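# Run the three operating-card checks on a console

## Task

Carry out steps 1 through 5 of the operating card strictly in sequence, which performs its three checks. If the first or the second setting comes out wrong, the task fails. It also fails if the robot keeps pushing or pulling hard on a control for an extended time. The console is loose on the table, so letting it lift or tip visibly and then fall back is penalised. A result that stays in place only because the robot holds it does not count. When finished, release everything and move the gripper away. Knocking or placing anything off the table fails the task.

## Robot and tools

Robot: a single six-joint FANUC CRX-5iA arm with a Robotiq 2F-140 two-finger gripper. There is only one arm, so each row commands that arm and its gripper.

Frames: poses in results are in the scene frame. Its origin lies on the table surface directly under the arm base, +z is up, and +y is to the left when facing along +x. end_effector_position is in metres and end_effector_quat_wxyz is a quaternion in w,x,y,z order. The base may be slightly tilted relative to the table. The reported hand position can be off from the real one, more so when the arm is stretched out. The gripper's fingers point along its own +z and open and close along its own y. end_effector_position is the point between the pads when closed; fingertips extend about 33 mm past it when closed and about 9 mm when fully open. While closing, the tips move roughly 24 mm further out from the arm, so keep that clearance above surfaces.

execute_actions takes "actions", a list holding one item or nothing, plus optional "pictures" (true/false; images come by default). An empty list just reports the current state. A move item is {"rows": [...], "steps": n} with n from 1 to 15 (default 15), each step lasting 1/30 s. Each row is used for one step; if there are fewer rows than steps, the final row repeats. A wait item is {"steps": n} with n up to 300; it returns once n steps have passed since the previous result, and your reply time counts toward them. A refused call sends nothing to the robot.

Each row has 9 numbers in this order: J1 waist, J2 shoulder, J3 elbow, J4 forearm roll, J5 wrist pitch, J6 wrist roll, then gripper position, gripper force_limit, gripper speed. The first six are absolute target joint angles in radians, in the same convention as the Joint positions line (not offsets). Stated ranges: J1 -3.491..3.491, J2 -3.140..3.140, J3 -1.187..4.328, J4 -3.316..3.316, J5 -3.140..3.140, J6 -3.927..3.927. A call is rejected if a target exceeds a range end by more than 0.010 rad and is further out than that joint's last reported angle. True ends may differ by up to 0.010 rad; a target beyond the true end is clipped there and the result may print "joint sent to its limit" (possibly about an earlier action). No such line does not prove there is more room.

The last three numbers are each in [-1, 1]. position: +1 is fully open (140 mm), pads touch near -0.8, and -1 closes until blocked. force_limit: roughly 14 N at -1, 60 N at 0, 107 N at +1 on parts up to 40 mm wide. speed: roughly 30 mm/s at -1, 140 at 0, 250 at +1.

Motion limits: joint targets advance at most 2.62 rad/s (J1, J2), 3.14 (J3), 3.93 (J4-J6), take 0.5 s to reach full speed, and are slowed together so all joints arrive at once. The target sent each step is kept within 0.805 rad (J1, J2), 0.966 (J3) or 1.21 (J4-J6) of the measured angle, and if the targets would put the hand more than 70 mm from where it is measured, all are pulled back proportionally. Far moves therefore take several calls or waits. Between calls the arm keeps heading for the last row sent until it nearly stops or a step is HELD; after that only a new action moves it further.

Result lines: Joint positions (rad) and Joint velocities (rad/s) in column order; the gripper pose; position_measured in counts (3 fully open, 230 pads touching, not linear in mm); object_status: 0 moving, 1 blocked while opening, 2 blocked while closing (a grip), 3 reached the target or pads met (thin items may still be held). To grip, send position -1 and confirm status 2. Stopped fingers stay put until position changes by 0.01 or more, or the object yields or is lost. During status 2 a new force_limit only applies with a new position value, e.g. toggle -1 and -0.98. "joint command not followed" means a clearance check altered or blocked targets (mount blocks and posts count as arm). HELD marks steps where your row was partly or fully not sent.

Faults: if contact torque reaches a joint's load limit (J1-J3 150 N m, J4-J6 37.6 N m, held weight included) or an external force on the arm, tool or held item reaches 150 N, the arm halts for 10 s, drops the rest of the call and yields to the contact. MOTOR HOT warns of heating from sustained load; reaching the limit brakes the arm (OVER-TEMPERATURE FAULT) until it cools. Avoid every stop.

Avoid: hard or prolonged force on controls, lifting or tipping the loose console and letting it drop, slamming, hard hits, dropping or slipping items, and anything leaving the table. Finish with the gripper open and clear.

zoom_image: {"camera": one of cam_head_left (896x504), cam_head_right (896x504), cam_wrist (616x616), "region": [x0, y0, x1, y1]} in image pixels from the top-left, at most 504 by 504; it magnifies that camera's latest image. Calibration for each camera (pinhole+radial heads, fisheye wrist) is given in OpenCV form with T_world_to_cam; the wrist camera pose follows the reported joints.

show_instructions (no arguments) shows the reference images, here the operating card. read_manual (optional section, default "licences") returns licence texts. finished_scene takes "scene", the number of the current scene; it ends and grades that scene irreversibly and reports the next task. Replying without any tool call ends everything.

Each tool is called after "Request:" by a JSON object that holds its "api" and its "payload", one argument or row to a line.

## Session

Request:
{"api": "show_instructions", "payload": {

}}

Request:
{"api": "execute_actions", "payload": {
  "actions": []
}}

Reference images for this scene: operating card.

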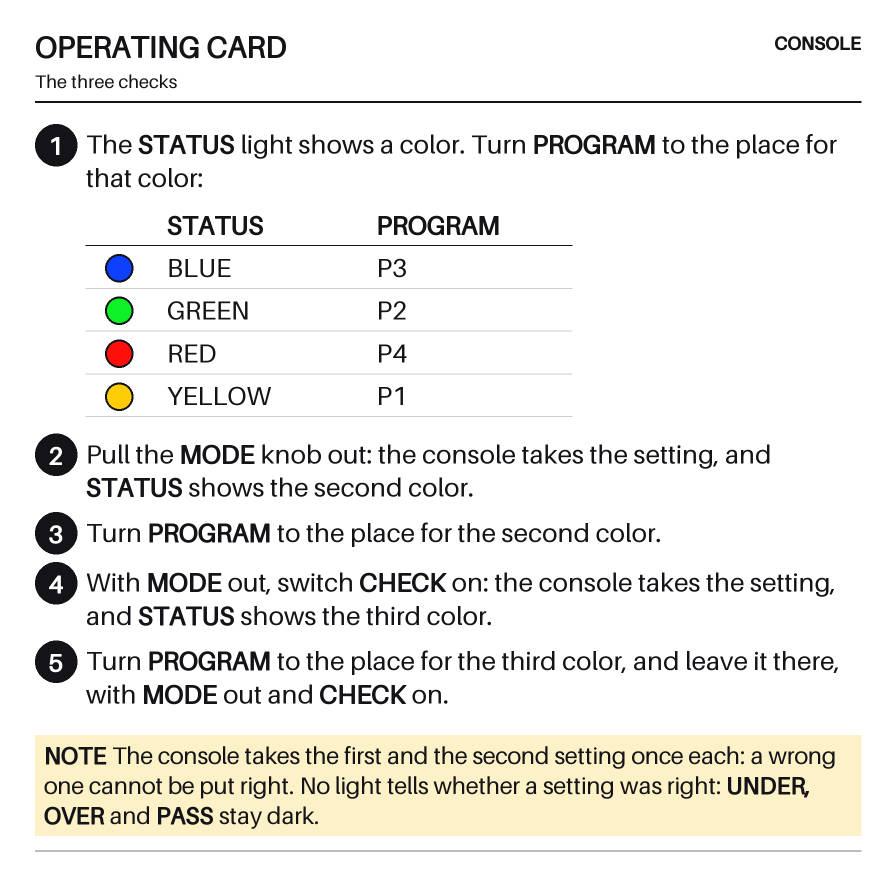

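Scene clock: 0.00 s of 9600.00 s.
end_effector_position=(+0.6648, +0.0099, +0.3215) position_measured=3 object_status=3 end_effector_quat_wxyz=(-0.154, +0.812, +0.145, +0.544)
Joint positions: [-0.964  0.582 -0.254 -1.904 -1.542 -2.946]
Joint velocities: [-0.001 -0.001 -0.    -0.    -0.001  0.   ]
camera_calibration (this result's frames):
cam_wrist: T_world_to_cam=[[0.351098, -0.879184, -0.322128, -0.113984], [-0.725362, -0.0378373, -0.687327, 0.692791], [0.592098, 0.474978, -0.651011, -0.00842305], [0, 0, 0, 1]] pos_world=[0.547531, -0.0699989, 0.433973]

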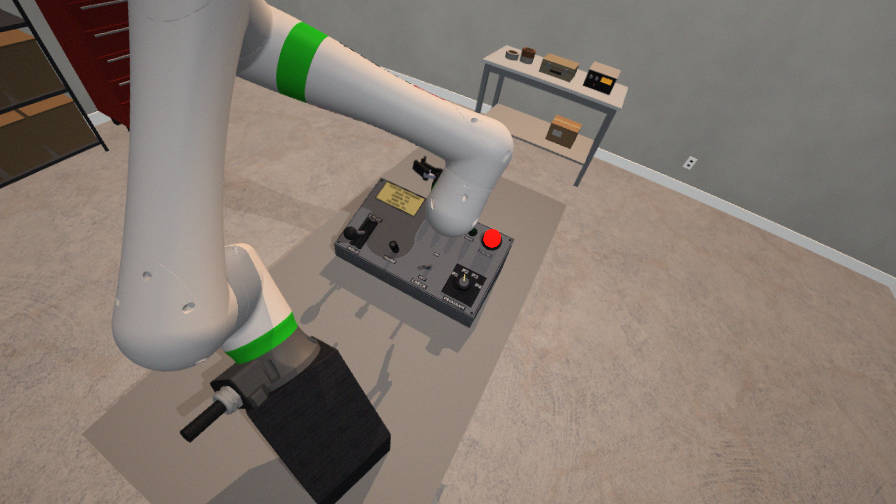

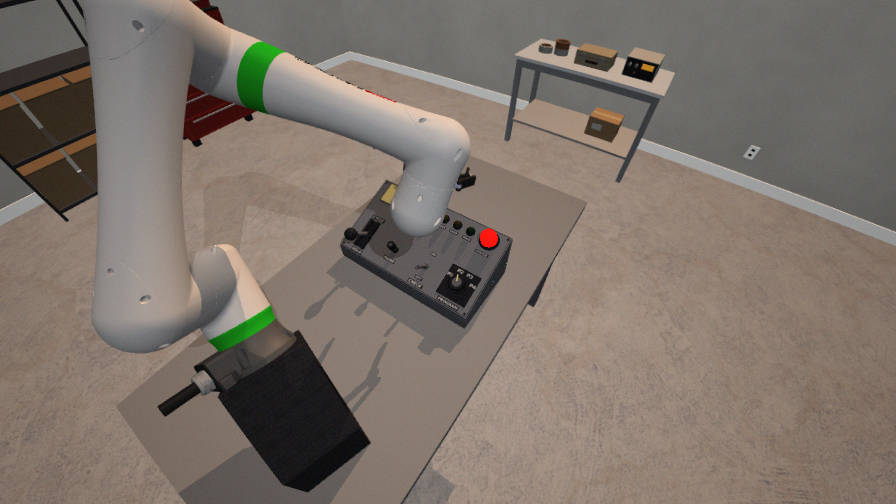

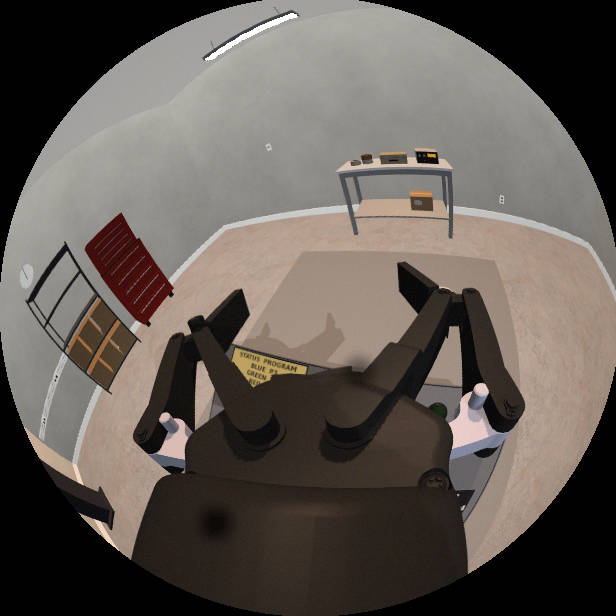

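Request:
{"api": "execute_actions", "payload": {
  "actions": [
    {"rows":[[-0.9133,0.5784,-0.2413,-1.093,-1.1524,-2.2,0.1,-0.4,0]],"steps":15}
  ],
  "pictures": false
}}

Request:
{"api": "execute_actions", "payload": {
  "actions": [
    {"steps":12}
  ]
}}

Request:
{"api": "zoom_image", "payload": {
  "camera": "cam_wrist",
  "region": [200, 180, 450, 360]
}}

Scene clock: 9.97 s of 9600.00 s.
end_effector_position=(+0.5495, -0.0781, +0.2039) position_measured=106 object_status=0 end_effector_quat_wxyz=(+0.018, +0.864, +0.369, +0.342)
Joint positions: [-0.936  0.58  -0.247 -1.448 -1.323 -2.526]
Joint velocities: [ 0.071 -0.006  0.018  1.125  0.54   1.035]
Steps of this call (steps 1 to 90: nothing new was sent; then 6.47 s passed at rest; steps 91 to 105: all 15 steps of this action). Readings (joint positions | what the end effector reports):
91: [-0.964 0.582 -0.254 -1.904 -1.542 -2.946] | position_measured=3 object_status=0
92: [-0.964 0.582 -0.254 -1.899 -1.539 -2.941] | position_measured=7 object_status=0
94: [-0.962 0.582 -0.254 -1.863 -1.522 -2.908] | position_measured=22 object_status=0
98: [-0.952 0.581 -0.251 -1.715 -1.451 -2.773] | position_measured=53 object_status=0
105: the state above

Scene clock: 10.37 s of 9600.00 s.
end_effector_position=(+0.4505, -0.1726, +0.1769) position_measured=117 object_status=3 end_effector_quat_wxyz=(+0.102, +0.805, +0.566, +0.146)
Joint positions: [-0.913  0.578 -0.241 -1.094 -1.153 -2.201]
Joint velocities: [ 0.002 -0.001  0.     0.015  0.007  0.017]
Steps of this call (steps 1 to 12: the robot went on to your last target). Readings (joint positions | what the end effector reports):
1: [-0.933 0.580 -0.246 -1.409 -1.304 -2.491] | position_measured=113 object_status=0
2: [-0.931 0.580 -0.246 -1.371 -1.286 -2.456] | position_measured=117 object_status=0
4: [-0.926 0.579 -0.245 -1.294 -1.249 -2.385] | position_measured=117 object_status=0
8: [-0.917 0.579 -0.242 -1.146 -1.178 -2.249] | position_measured=117 object_status=3
12: the state above
camera_calibration (this result's frames):
cam_wrist: T_world_to_cam=[[0.801406, -0.546126, 0.243916, -0.491291], [-0.590889, -0.786118, 0.181298, 0.0876955], [0.0927358, -0.28942, -0.952699, 0.257406], [0, 0, 0, 1]] pos_world=[0.421671, -0.12487, 0.349166]

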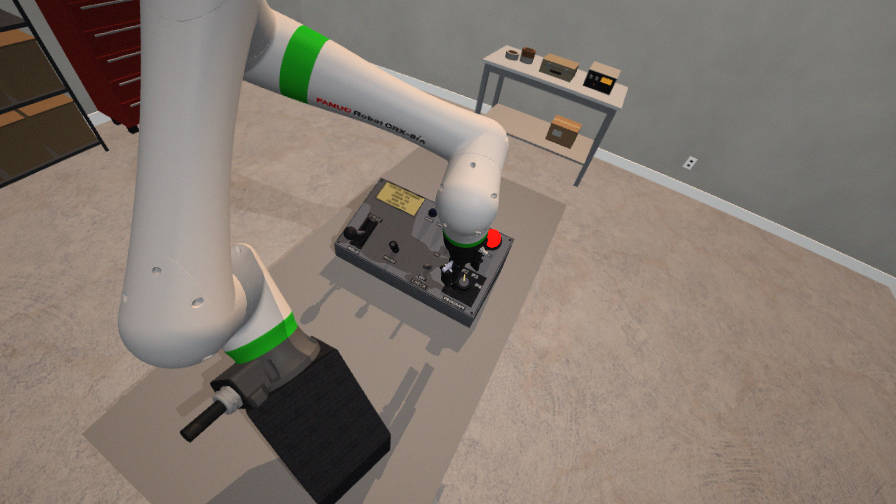

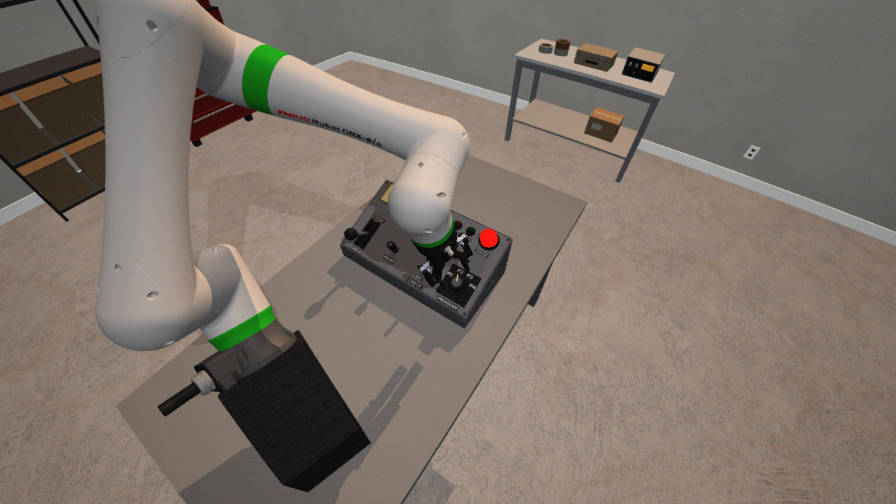

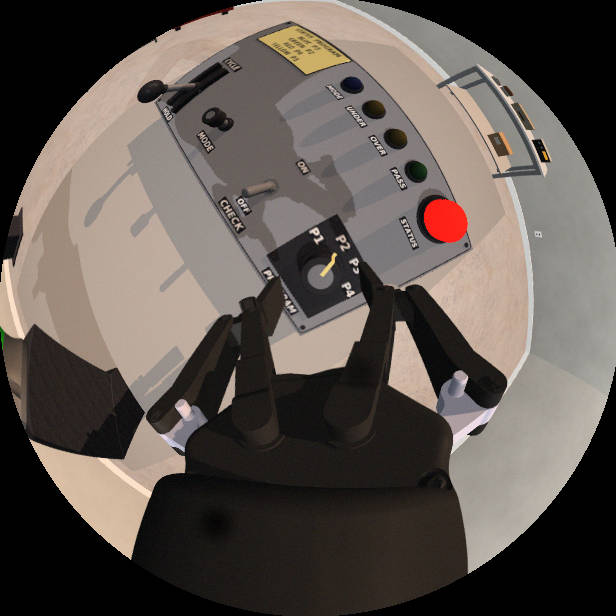

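Region (200, 180, 450, 360) of cam_wrist's 616x616 image, scaled by 2.016, with more detail than that image has; it fills the top 363 rows of this view, and the rest is white.

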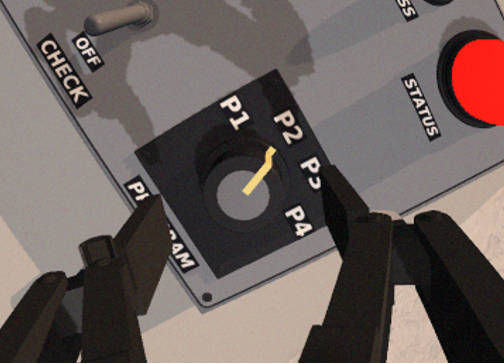

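Request:
{"api": "execute_actions", "payload": {
  "actions": [
    {"rows":[[-0.8386,0.644,-0.2335,-1.1637,-1.083,-2.17,0,-0.4,0]],"steps":13}
  ]
}}

Request:
{"api": "zoom_image", "payload": {
  "camera": "cam_wrist",
  "region": [200, 180, 450, 360]
}}

Scene clock: 17.90 s of 9600.00 s.
end_effector_position=(+0.4676, -0.1730, +0.1299) position_measured=129 object_status=0 end_effector_quat_wxyz=(+0.102, +0.806, +0.564, +0.145)
Joint positions: [-0.838  0.644 -0.233 -1.164 -1.083 -2.17 ]
Joint velocities: [-0.    -0.     0.    -0.001  0.    -0.   ]
Steps of this call (steps 1 to 30: the robot went on to your last target; steps 31 to 90: nothing new was sent; then 4.10 s passed at rest; steps 91 to 103: all 13 steps of this action). Readings (joint positions | what the end effector reports):
91: [-0.913 0.579 -0.241 -1.093 -1.152 -2.200] | position_measured=117 object_status=0
92: [-0.910 0.581 -0.241 -1.096 -1.149 -2.198] | position_measured=121 object_status=0
94: [-0.886 0.602 -0.238 -1.119 -1.127 -2.189] | position_measured=129 object_status=0
98: [-0.839 0.644 -0.234 -1.163 -1.084 -2.170] | position_measured=129 object_status=0
103: the state above
camera_calibration (this result's frames):
cam_wrist: T_world_to_cam=[[0.79983, -0.548962, 0.242721, -0.493389], [-0.593321, -0.784264, 0.181381, 0.107467], [0.0907858, -0.289085, -0.952989, 0.211964], [0, 0, 0, 1]] pos_world=[0.439147, -0.125294, 0.302263]

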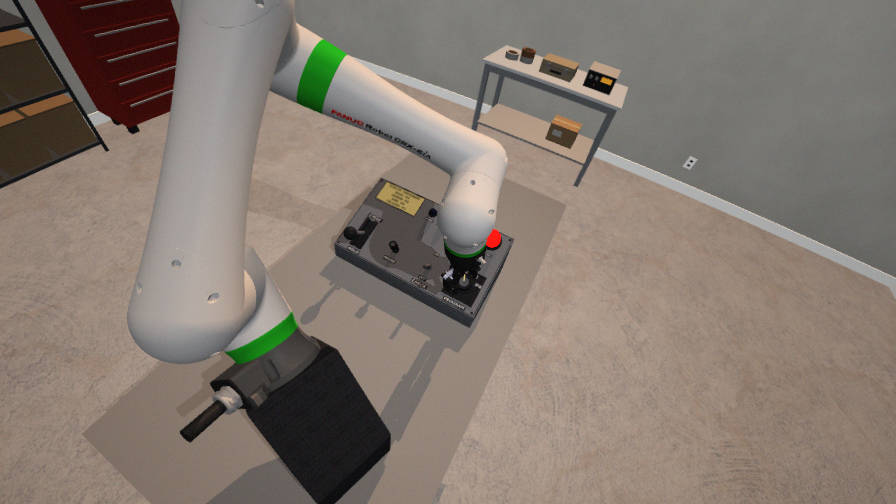

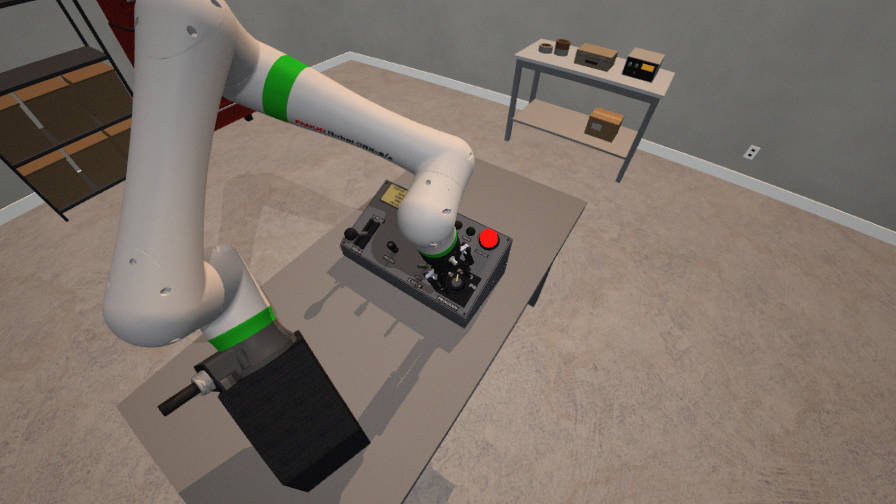

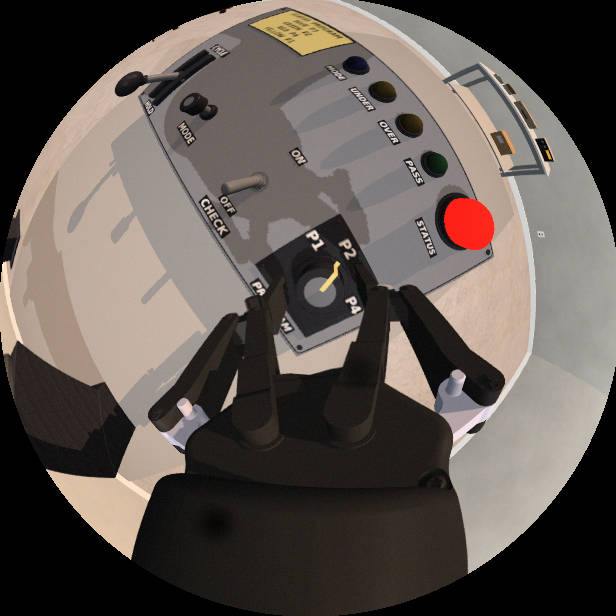

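Region (200, 180, 450, 360) of cam_wrist's 616x616 image, scaled by 2.016, with more detail than that image has; it fills the top 363 rows of this view, and the rest is white.

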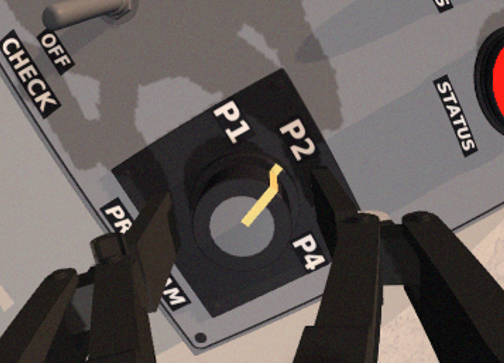

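Request:
{"api": "execute_actions", "payload": {
  "actions": [
    {"rows":[[-0.8459,0.657,-0.2274,-1.1625,-1.0846,-2.15,0,-0.4,0]],"steps":7}
  ],
  "pictures": false
}}

Request:
{"api": "execute_actions", "payload": {
  "actions": [
    {"rows":[[-0.8459,0.657,-0.2274,-1.1625,-1.0846,-2.15,-1,-0.4,-0.2]],"steps":14}
  ],
  "pictures": false
}}

Request:
{"api": "execute_actions", "payload": {
  "actions": [
    {"rows":[[-0.8459,0.657,-0.2274,-1.1625,-1.0846,-2.935,-1,-0.4,-0.2]],"steps":15}
  ],
  "pictures": false
}}

Request:
{"api": "execute_actions", "payload": {
  "actions": [
    {"rows":[[-0.8459,0.657,-0.2274,-1.1625,-1.0846,-2.935,-1,-0.4,-0.2]],"steps":6}
  ],
  "pictures": false
}}

Request:
{"api": "execute_actions", "payload": {
  "actions": [
    {"rows":[[-0.8459,0.657,-0.2274,-1.1625,-1.0846,-2.935,0,-0.4,0]],"steps":10}
  ]
}}

Request:
{"api": "zoom_image", "payload": {
  "camera": "cam_wrist",
  "region": [200, 180, 450, 360]
}}

Scene clock: 36.07 s of 9600.00 s.
end_effector_position=(+0.4658, -0.1783, +0.1293) position_measured=129 object_status=3 end_effector_quat_wxyz=(+0.102, +0.803, +0.568, +0.145)
Joint positions: [-0.846  0.657 -0.228 -1.163 -1.084 -2.15 ]
Joint velocities: [ 0.002 -0.     0.002  0.002 -0.002  0.001]
Steps of this call (steps 1 to 15: the robot went on to your last target; steps 16 to 90: nothing new was sent; then 14.93 s passed at rest; steps 91 to 97: all 7 steps of this action). Readings (joint positions | what the end effector reports):
91: [-0.839 0.644 -0.234 -1.164 -1.083 -2.170] | position_measured=129 object_status=3
92: [-0.841 0.647 -0.233 -1.164 -1.083 -2.164] | position_measured=129 object_status=3
94: [-0.846 0.656 -0.228 -1.163 -1.084 -2.151] | position_measured=129 object_status=3
97: the state above

Scene clock: 36.53 s of 9600.00 s.
end_effector_position=(+0.4657, -0.1782, +0.1293) position_measured=167 object_status=2 end_effector_quat_wxyz=(+0.102, +0.803, +0.569, +0.145)
Joint positions: [-0.846  0.657 -0.227 -1.162 -1.085 -2.15 ]
Joint velocities: [-0.    -0.001 -0.001 -0.002 -0.    -0.   ]
Steps of this call (steps 1 to 14: all 14 steps of this action). Readings (joint positions | what the end effector reports):
1: [-0.846 0.657 -0.228 -1.163 -1.084 -2.150] | position_measured=129 object_status=0
2: [-0.846 0.657 -0.227 -1.163 -1.085 -2.150] | position_measured=132 object_status=0
4: [-0.846 0.657 -0.227 -1.163 -1.085 -2.150] | position_measured=145 object_status=0
8: [-0.846 0.657 -0.227 -1.162 -1.085 -2.150] | position_measured=167 object_status=0
14: the state above

Scene clock: 37.03 s of 9600.00 s.
end_effector_position=(+0.4659, -0.1783, +0.1294) position_measured=167 object_status=2 end_effector_quat_wxyz=(+0.049, +0.947, +0.269, +0.171)
Joint positions: [-0.846  0.657 -0.227 -1.163 -1.085 -2.827]
Joint velocities: [ 0.    -0.    -0.     0.     0.    -1.267]
Steps of this call (steps 1 to 15: all 15 steps of this action). Readings (joint positions | what the end effector reports):
1: [-0.846 0.657 -0.227 -1.162 -1.085 -2.150] | position_measured=167 object_status=2
2: [-0.846 0.657 -0.227 -1.162 -1.085 -2.155] | position_measured=167 object_status=2
4: [-0.846 0.657 -0.227 -1.162 -1.085 -2.191] | position_measured=167 object_status=2
8: [-0.846 0.657 -0.227 -1.163 -1.085 -2.367] | position_measured=167 object_status=2
15: the state above

Scene clock: 37.23 s of 9600.00 s.
end_effector_position=(+0.4659, -0.1783, +0.1294) position_measured=167 object_status=2 end_effector_quat_wxyz=(+0.039, +0.960, +0.218, +0.173)
Joint positions: [-0.846  0.657 -0.227 -1.163 -1.085 -2.935]
Joint velocities: [-0.    -0.     0.     0.001 -0.001 -0.008]
Steps of this call (steps 1 to 6: all 6 steps of this action). Readings (joint positions | what the end effector reports):
1: [-0.846 0.657 -0.227 -1.163 -1.085 -2.866] | position_measured=167 object_status=2
2: [-0.846 0.657 -0.227 -1.163 -1.085 -2.896] | position_measured=167 object_status=2
4: [-0.846 0.657 -0.227 -1.163 -1.085 -2.930] | position_measured=167 object_status=2
6: the state above

Scene clock: 37.57 s of 9600.00 s.
end_effector_position=(+0.4660, -0.1785, +0.1294) position_measured=129 object_status=0 end_effector_quat_wxyz=(+0.040, +0.960, +0.218, +0.173)
Joint positions: [-0.846  0.657 -0.227 -1.163 -1.084 -2.935]
Joint velocities: [-0.001  0.001  0.     0.    -0.    -0.   ]
Steps of this call (steps 1 to 10: all 10 steps of this action). Readings (joint positions | what the end effector reports):
1: [-0.846 0.657 -0.227 -1.163 -1.085 -2.935] | position_measured=167 object_status=0
2: [-0.846 0.657 -0.227 -1.163 -1.084 -2.935] | position_measured=167 object_status=0
4: [-0.846 0.657 -0.227 -1.163 -1.084 -2.935] | position_measured=148 object_status=0
8: [-0.846 0.657 -0.227 -1.163 -1.084 -2.935] | position_measured=129 object_status=0
10: the state above
camera_calibration (this result's frames):
cam_wrist: T_world_to_cam=[[0.216941, -0.975828, 0.0263837, -0.271548], [-0.97566, -0.215859, 0.0386412, 0.400353], [-0.032012, -0.0341244, -0.998905, 0.318722], [0, 0, 0, 1]] pos_world=[0.459721, -0.167689, 0.310067]

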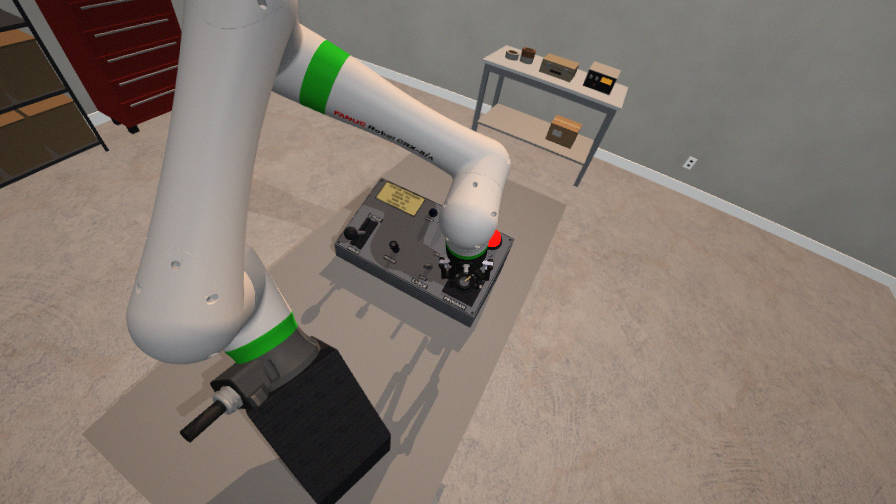

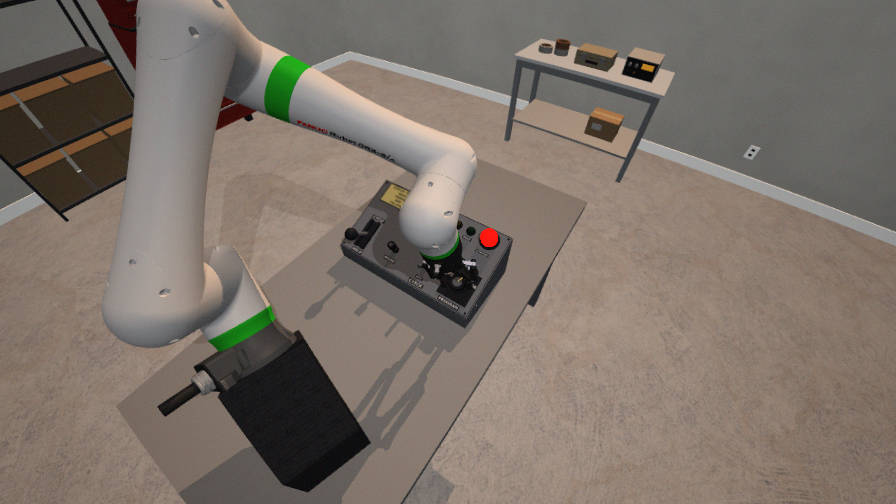

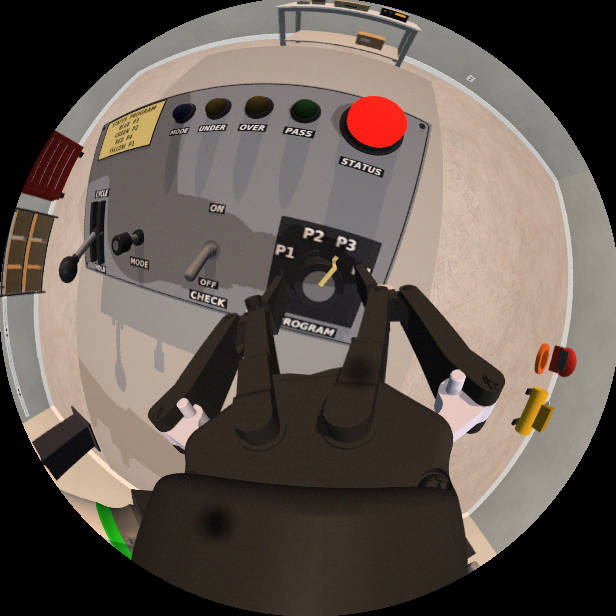

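Region (200, 180, 450, 360) of cam_wrist's 616x616 image, scaled by 2.016, with more detail than that image has; it fills the top 363 rows of this view, and the rest is white.

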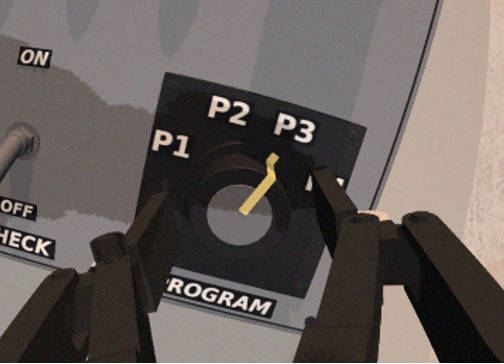

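Request:
{"api": "execute_actions", "payload": {
  "actions": [
    {"rows":[[-0.8459,0.657,-0.2274,-1.1625,-1.0846,-2.935,-1,-0.4,-0.2]],"steps":13}
  ],
  "pictures": false
}}

Request:
{"api": "execute_actions", "payload": {
  "actions": [
    {"rows":[[-0.8459,0.657,-0.2274,-1.1625,-1.0846,-3.715,-1,-0.4,-0.2]],"steps":15}
  ],
  "pictures": false
}}

Request:
{"api": "execute_actions", "payload": {
  "actions": [
    {"steps":6}
  ],
  "pictures": false
}}

Request:
{"api": "execute_actions", "payload": {
  "actions": [
    {"rows":[[-0.8459,0.657,-0.2274,-1.1625,-1.0846,-3.715,0,-0.4,0]],"steps":9}
  ],
  "pictures": false
}}

Request:
{"api": "execute_actions", "payload": {
  "actions": [
    {"rows":[[-0.9206,0.5914,-0.2352,-1.0918,-1.154,-3.75,0,-0.4,0]],"steps":11}
  ]
}}

Request:
{"api": "execute_actions", "payload": {
  "actions": [
    {"rows":[[-0.5505,-0.076,-0.547,-1.087,-1.05,-3.85,0,-0.4,0]],"steps":15}
  ],
  "pictures": false
}}

Request:
{"api": "execute_actions", "payload": {
  "actions": [
    {"steps":15}
  ]
}}

Request:
{"api": "zoom_image", "payload": {
  "camera": "cam_wrist",
  "region": [200, 180, 500, 360]
}}

Scene clock: 44.73 s of 9600.00 s.
end_effector_position=(+0.4656, -0.1781, +0.1293) position_measured=167 object_status=0 end_effector_quat_wxyz=(+0.039, +0.960, +0.218, +0.173)
Joint positions: [-0.846  0.657 -0.228 -1.162 -1.085 -2.935]
Joint velocities: [ 0.     0.     0.001  0.     0.004 -0.   ]
Steps of this call (steps 1 to 15: the robot went on to your last target; steps 16 to 90: nothing new was sent; then 3.73 s passed at rest; steps 91 to 103: all 13 steps of this action). Readings (joint positions | what the end effector reports):
91: [-0.846 0.657 -0.227 -1.162 -1.085 -2.935] | position_measured=129 object_status=0
92: [-0.846 0.657 -0.227 -1.162 -1.085 -2.935] | position_measured=132 object_status=0
94: [-0.846 0.657 -0.227 -1.162 -1.085 -2.935] | position_measured=145 object_status=0
98: [-0.846 0.657 -0.228 -1.162 -1.085 -2.935] | position_measured=167 object_status=0
103: the state above

Scene clock: 45.23 s of 9600.00 s.
end_effector_position=(+0.4658, -0.1782, +0.1293) position_measured=167 object_status=2 end_effector_quat_wxyz=(-0.020, +0.978, -0.112, +0.176)
Joint positions: [-0.846  0.657 -0.228 -1.163 -1.085 -3.61 ]
Joint velocities: [-0.    -0.     0.001  0.     0.001 -1.251]
Steps of this call (steps 1 to 15: all 15 steps of this action). Readings (joint positions | what the end effector reports):
1: [-0.846 0.657 -0.228 -1.162 -1.085 -2.935] | position_measured=167 object_status=2
2: [-0.846 0.657 -0.228 -1.162 -1.085 -2.941] | position_measured=167 object_status=2
4: [-0.846 0.657 -0.228 -1.162 -1.085 -2.976] | position_measured=167 object_status=2
8: [-0.846 0.657 -0.228 -1.163 -1.085 -3.152] | position_measured=167 object_status=2
15: the state above

Scene clock: 45.43 s of 9600.00 s.
end_effector_position=(+0.4659, -0.1782, +0.1293) position_measured=167 object_status=2 end_effector_quat_wxyz=(-0.029, +0.971, -0.163, +0.175)
Joint positions: [-0.846  0.657 -0.227 -1.163 -1.085 -3.715]
Joint velocities: [-0.001  0.     0.001  0.002 -0.    -0.008]
Steps of this call (steps 1 to 6: the robot went on to your last target). Readings (joint positions | what the end effector reports):
1: [-0.846 0.657 -0.228 -1.163 -1.085 -3.648] | position_measured=167 object_status=2
2: [-0.846 0.657 -0.227 -1.163 -1.085 -3.677] | position_measured=167 object_status=2
4: [-0.846 0.657 -0.227 -1.163 -1.085 -3.710] | position_measured=167 object_status=2
6: the state above

Scene clock: 45.73 s of 9600.00 s.
end_effector_position=(+0.4659, -0.1784, +0.1293) position_measured=129 object_status=0 end_effector_quat_wxyz=(-0.029, +0.971, -0.163, +0.175)
Joint positions: [-0.846  0.657 -0.227 -1.162 -1.084 -3.715]
Joint velocities: [ 0.     0.001 -0.    -0.002 -0.005 -0.   ]
Steps of this call (steps 1 to 9: all 9 steps of this action). Readings (joint positions | what the end effector reports):
1: [-0.846 0.657 -0.227 -1.163 -1.085 -3.715] | position_measured=167 object_status=0
2: [-0.846 0.657 -0.227 -1.162 -1.084 -3.715] | position_measured=167 object_status=0
4: [-0.846 0.657 -0.227 -1.162 -1.083 -3.715] | position_measured=148 object_status=0
8: [-0.846 0.657 -0.227 -1.162 -1.084 -3.715] | position_measured=129 object_status=0
9: the state above

Scene clock: 46.10 s of 9600.00 s.
end_effector_position=(+0.4486, -0.1779, +0.1765) position_measured=129 object_status=3 end_effector_quat_wxyz=(-0.030, +0.970, -0.164, +0.175)
Joint positions: [-0.921  0.591 -0.235 -1.092 -1.154 -3.75 ]
Joint velocities: [-0.001 -0.    -0.001  0.003  0.    -0.   ]
Steps of this call (steps 1 to 11: all 11 steps of this action). Readings (joint positions | what the end effector reports):
1: [-0.846 0.657 -0.227 -1.162 -1.085 -3.715] | position_measured=129 object_status=0
2: [-0.849 0.654 -0.227 -1.160 -1.088 -3.717] | position_measured=129 object_status=0
4: [-0.873 0.633 -0.230 -1.137 -1.110 -3.728] | position_measured=129 object_status=0
8: [-0.920 0.592 -0.235 -1.093 -1.153 -3.750] | position_measured=129 object_status=3
11: the state above
camera_calibration (this result's frames):
cam_wrist: T_world_to_cam=[[-0.483971, -0.842632, -0.236101, 0.115996], [-0.873708, 0.480413, 0.076402, 0.453131], [0.0490472, 0.24326, -0.96872, 0.372796], [0, 0, 0, 1]] pos_world=[0.433759, -0.210634, 0.353902]

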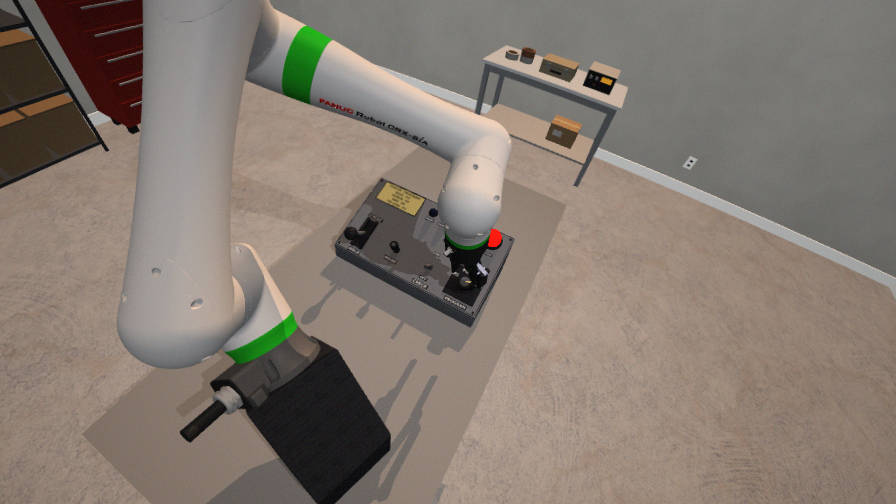

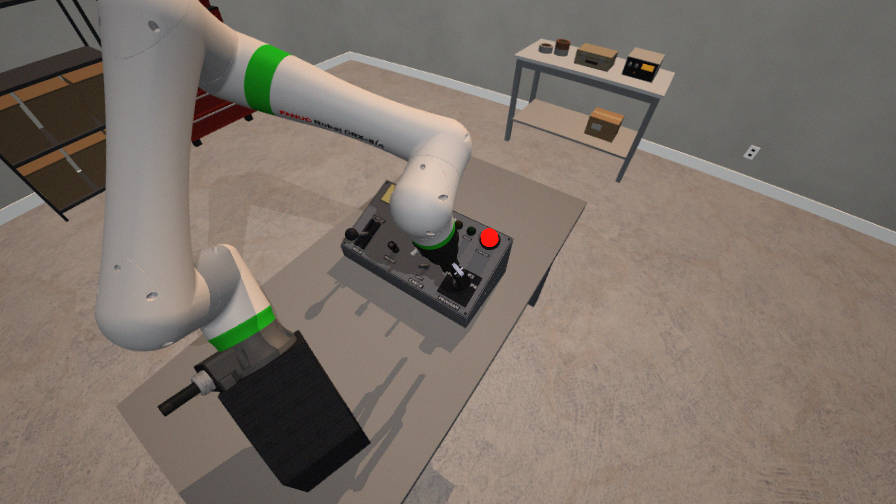

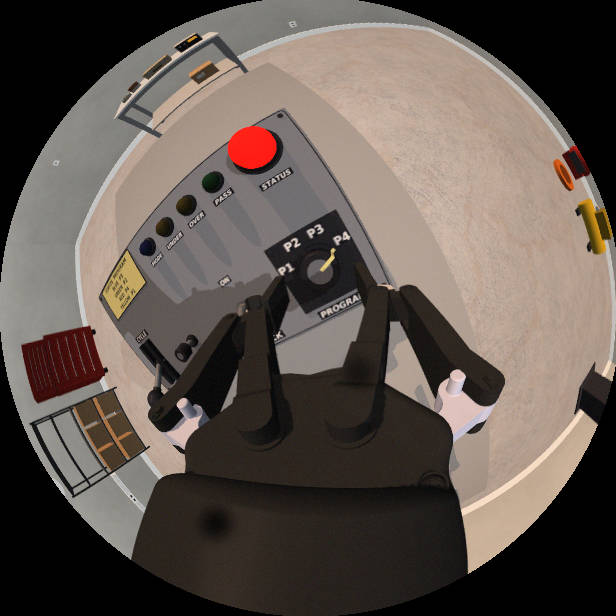

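Scene clock: 46.60 s of 9600.00 s.
end_effector_position=(+0.4653, -0.0355, +0.1814) position_measured=129 object_status=3 end_effector_quat_wxyz=(+0.001, +0.984, -0.050, +0.172)
Joint positions: [-0.706  0.205 -0.416 -1.089 -1.092 -3.808]
Joint velocities: [ 0.577 -1.046 -0.49   0.008  0.154 -0.156]
Steps of this call (steps 1 to 15: all 15 steps of this action). Readings (joint positions | what the end effector reports):
1: [-0.921 0.591 -0.235 -1.092 -1.154 -3.750] | position_measured=129 object_status=3
2: [-0.919 0.588 -0.237 -1.092 -1.153 -3.751] | position_measured=129 object_status=3
4: [-0.905 0.564 -0.248 -1.092 -1.148 -3.754] | position_measured=129 object_status=3
8: [-0.841 0.450 -0.301 -1.091 -1.128 -3.771] | position_measured=129 object_status=3
15: the state above

Scene clock: 47.10 s of 9600.00 s.
end_effector_position=(+0.4467, +0.0614, +0.1767) position_measured=129 object_status=3 end_effector_quat_wxyz=(+0.007, +0.984, +0.034, +0.177)
Joint positions: [-0.551 -0.076 -0.547 -1.087 -1.05  -3.85 ]
Joint velocities: [ 0.001 -0.002 -0.001  0.    -0.001  0.   ]
Steps of this call (steps 1 to 15: the robot went on to your last target). Readings (joint positions | what the end effector reports):
1: [-0.686 0.170 -0.432 -1.089 -1.087 -3.813] | position_measured=129 object_status=3
2: [-0.667 0.134 -0.449 -1.089 -1.081 -3.819] | position_measured=129 object_status=3
4: [-0.627 0.062 -0.482 -1.088 -1.071 -3.829] | position_measured=129 object_status=3
8: [-0.565 -0.049 -0.535 -1.087 -1.054 -3.846] | position_measured=129 object_status=3
15: the state above
camera_calibration (this result's frames):
cam_wrist: T_world_to_cam=[[-0.134262, -0.985603, -0.102768, 0.145718], [-0.990762, 0.131513, 0.0331044, 0.417903], [-0.0191125, 0.106263, -0.994154, 0.35825], [0, 0, 0, 1]] pos_world=[0.440454, 0.0505919, 0.357297]

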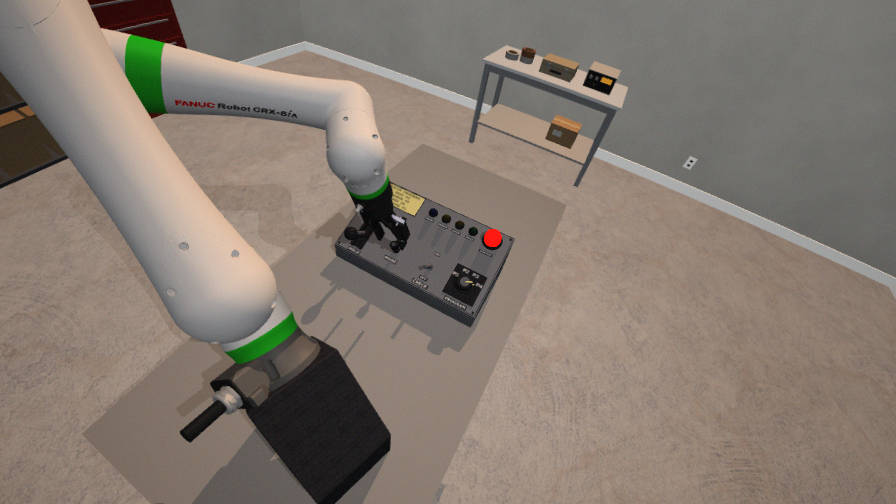

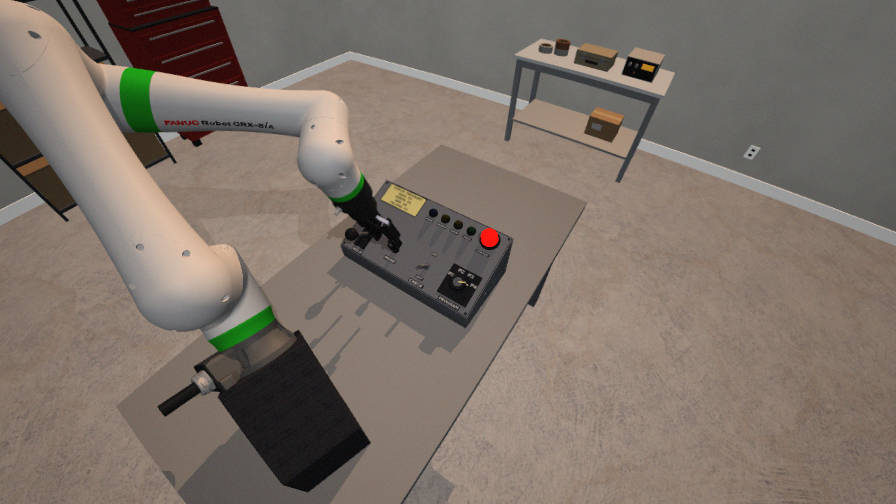

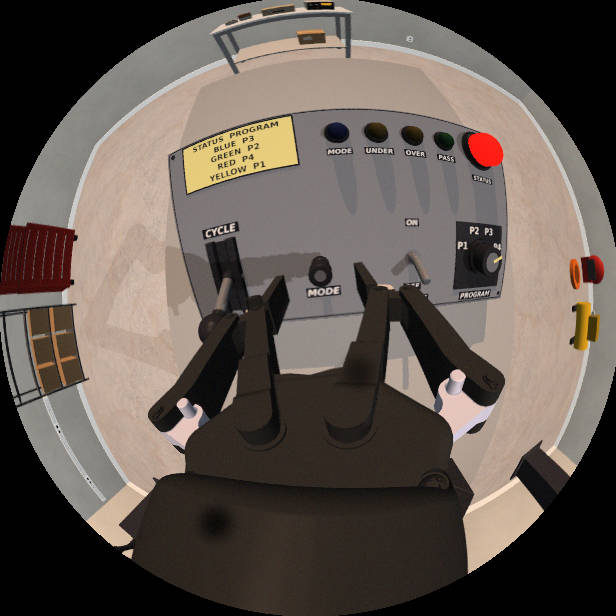

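Region (200, 180, 500, 360) of cam_wrist's 616x616 image, scaled by 1.680, with more detail than that image has; it fills the top 302 rows of this view, and the rest is white.

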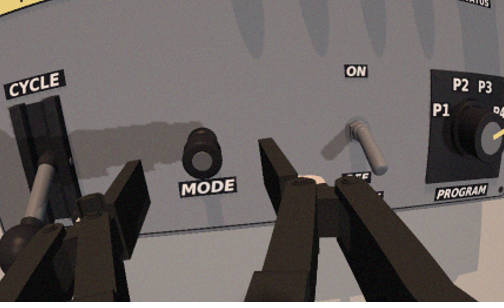

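Request:
{"api": "execute_actions", "payload": {
  "actions": [
    {"rows":[[-0.4597,0.0162,-0.542,-1.162,-0.9421,-3.8,-0.2,-0.4,0]],"steps":13}
  ]
}}

Request:
{"api": "zoom_image", "payload": {
  "camera": "cam_wrist",
  "region": [200, 180, 450, 360]
}}

Scene clock: 50.87 s of 9600.00 s.
end_effector_position=(+0.4624, +0.0609, +0.1302) position_measured=154 object_status=0 end_effector_quat_wxyz=(+0.006, +0.984, +0.033, +0.177)
Joint positions: [-0.46   0.016 -0.542 -1.162 -0.942 -3.8  ]
Joint velocities: [-0.001  0.    -0.    -0.001  0.001  0.   ]
Steps of this call (steps 1 to 15: the robot went on to your last target; steps 16 to 90: nothing new was sent; then 0.33 s passed at rest; steps 91 to 103: all 13 steps of this action). Readings (joint positions | what the end effector reports):
91: [-0.550 -0.076 -0.547 -1.087 -1.050 -3.850] | position_measured=129 object_status=0
92: [-0.547 -0.073 -0.547 -1.090 -1.047 -3.849] | position_measured=133 object_status=0
94: [-0.524 -0.049 -0.546 -1.109 -1.018 -3.835] | position_measured=148 object_status=0
98: [-0.463 0.013 -0.542 -1.159 -0.946 -3.802] | position_measured=154 object_status=0
103: the state above
camera_calibration (this result's frames):
cam_wrist: T_world_to_cam=[[-0.136882, -0.984946, -0.10557, 0.144103], [-0.990412, 0.13407, 0.0333181, 0.43475], [-0.0186628, 0.109118, -0.993854, 0.311972], [0, 0, 0, 1]] pos_world=[0.456129, 0.0496049, 0.310783]

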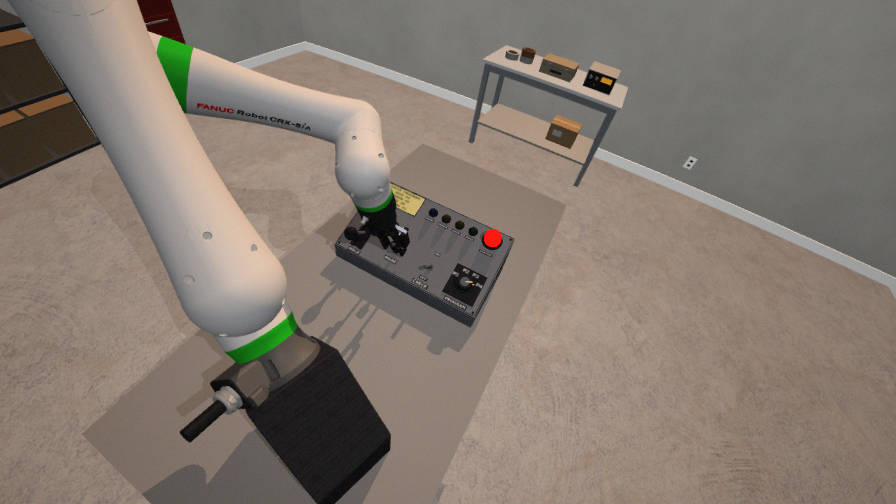

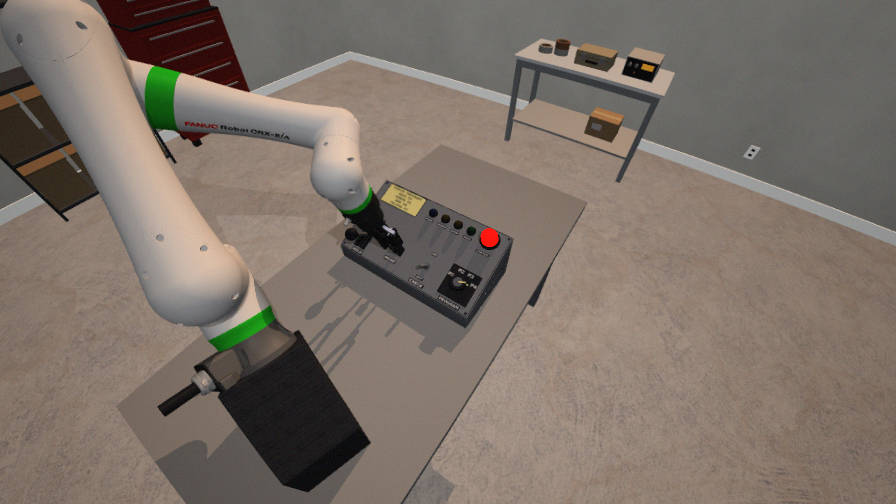

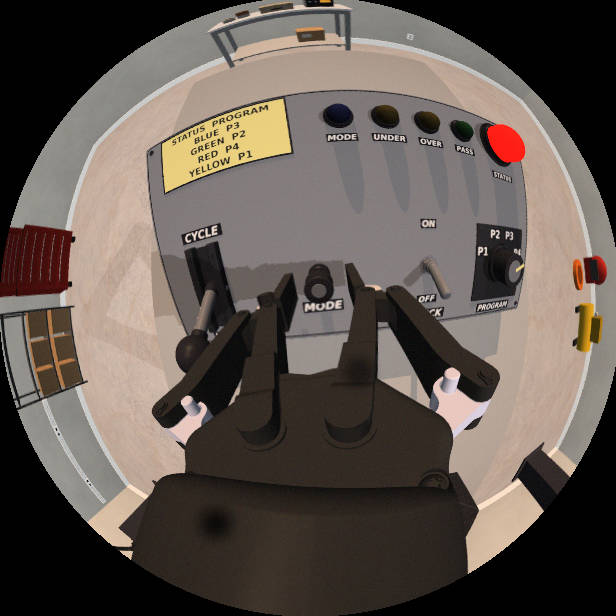

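Region (200, 180, 450, 360) of cam_wrist's 616x616 image, scaled by 2.016, with more detail than that image has; it fills the top 363 rows of this view, and the rest is white.

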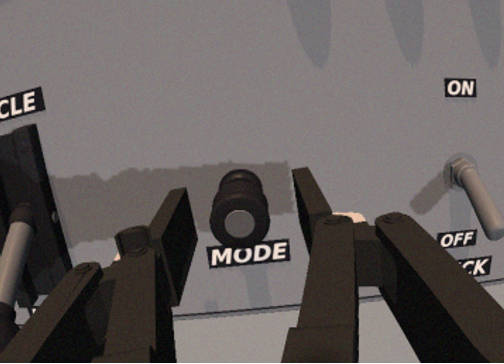

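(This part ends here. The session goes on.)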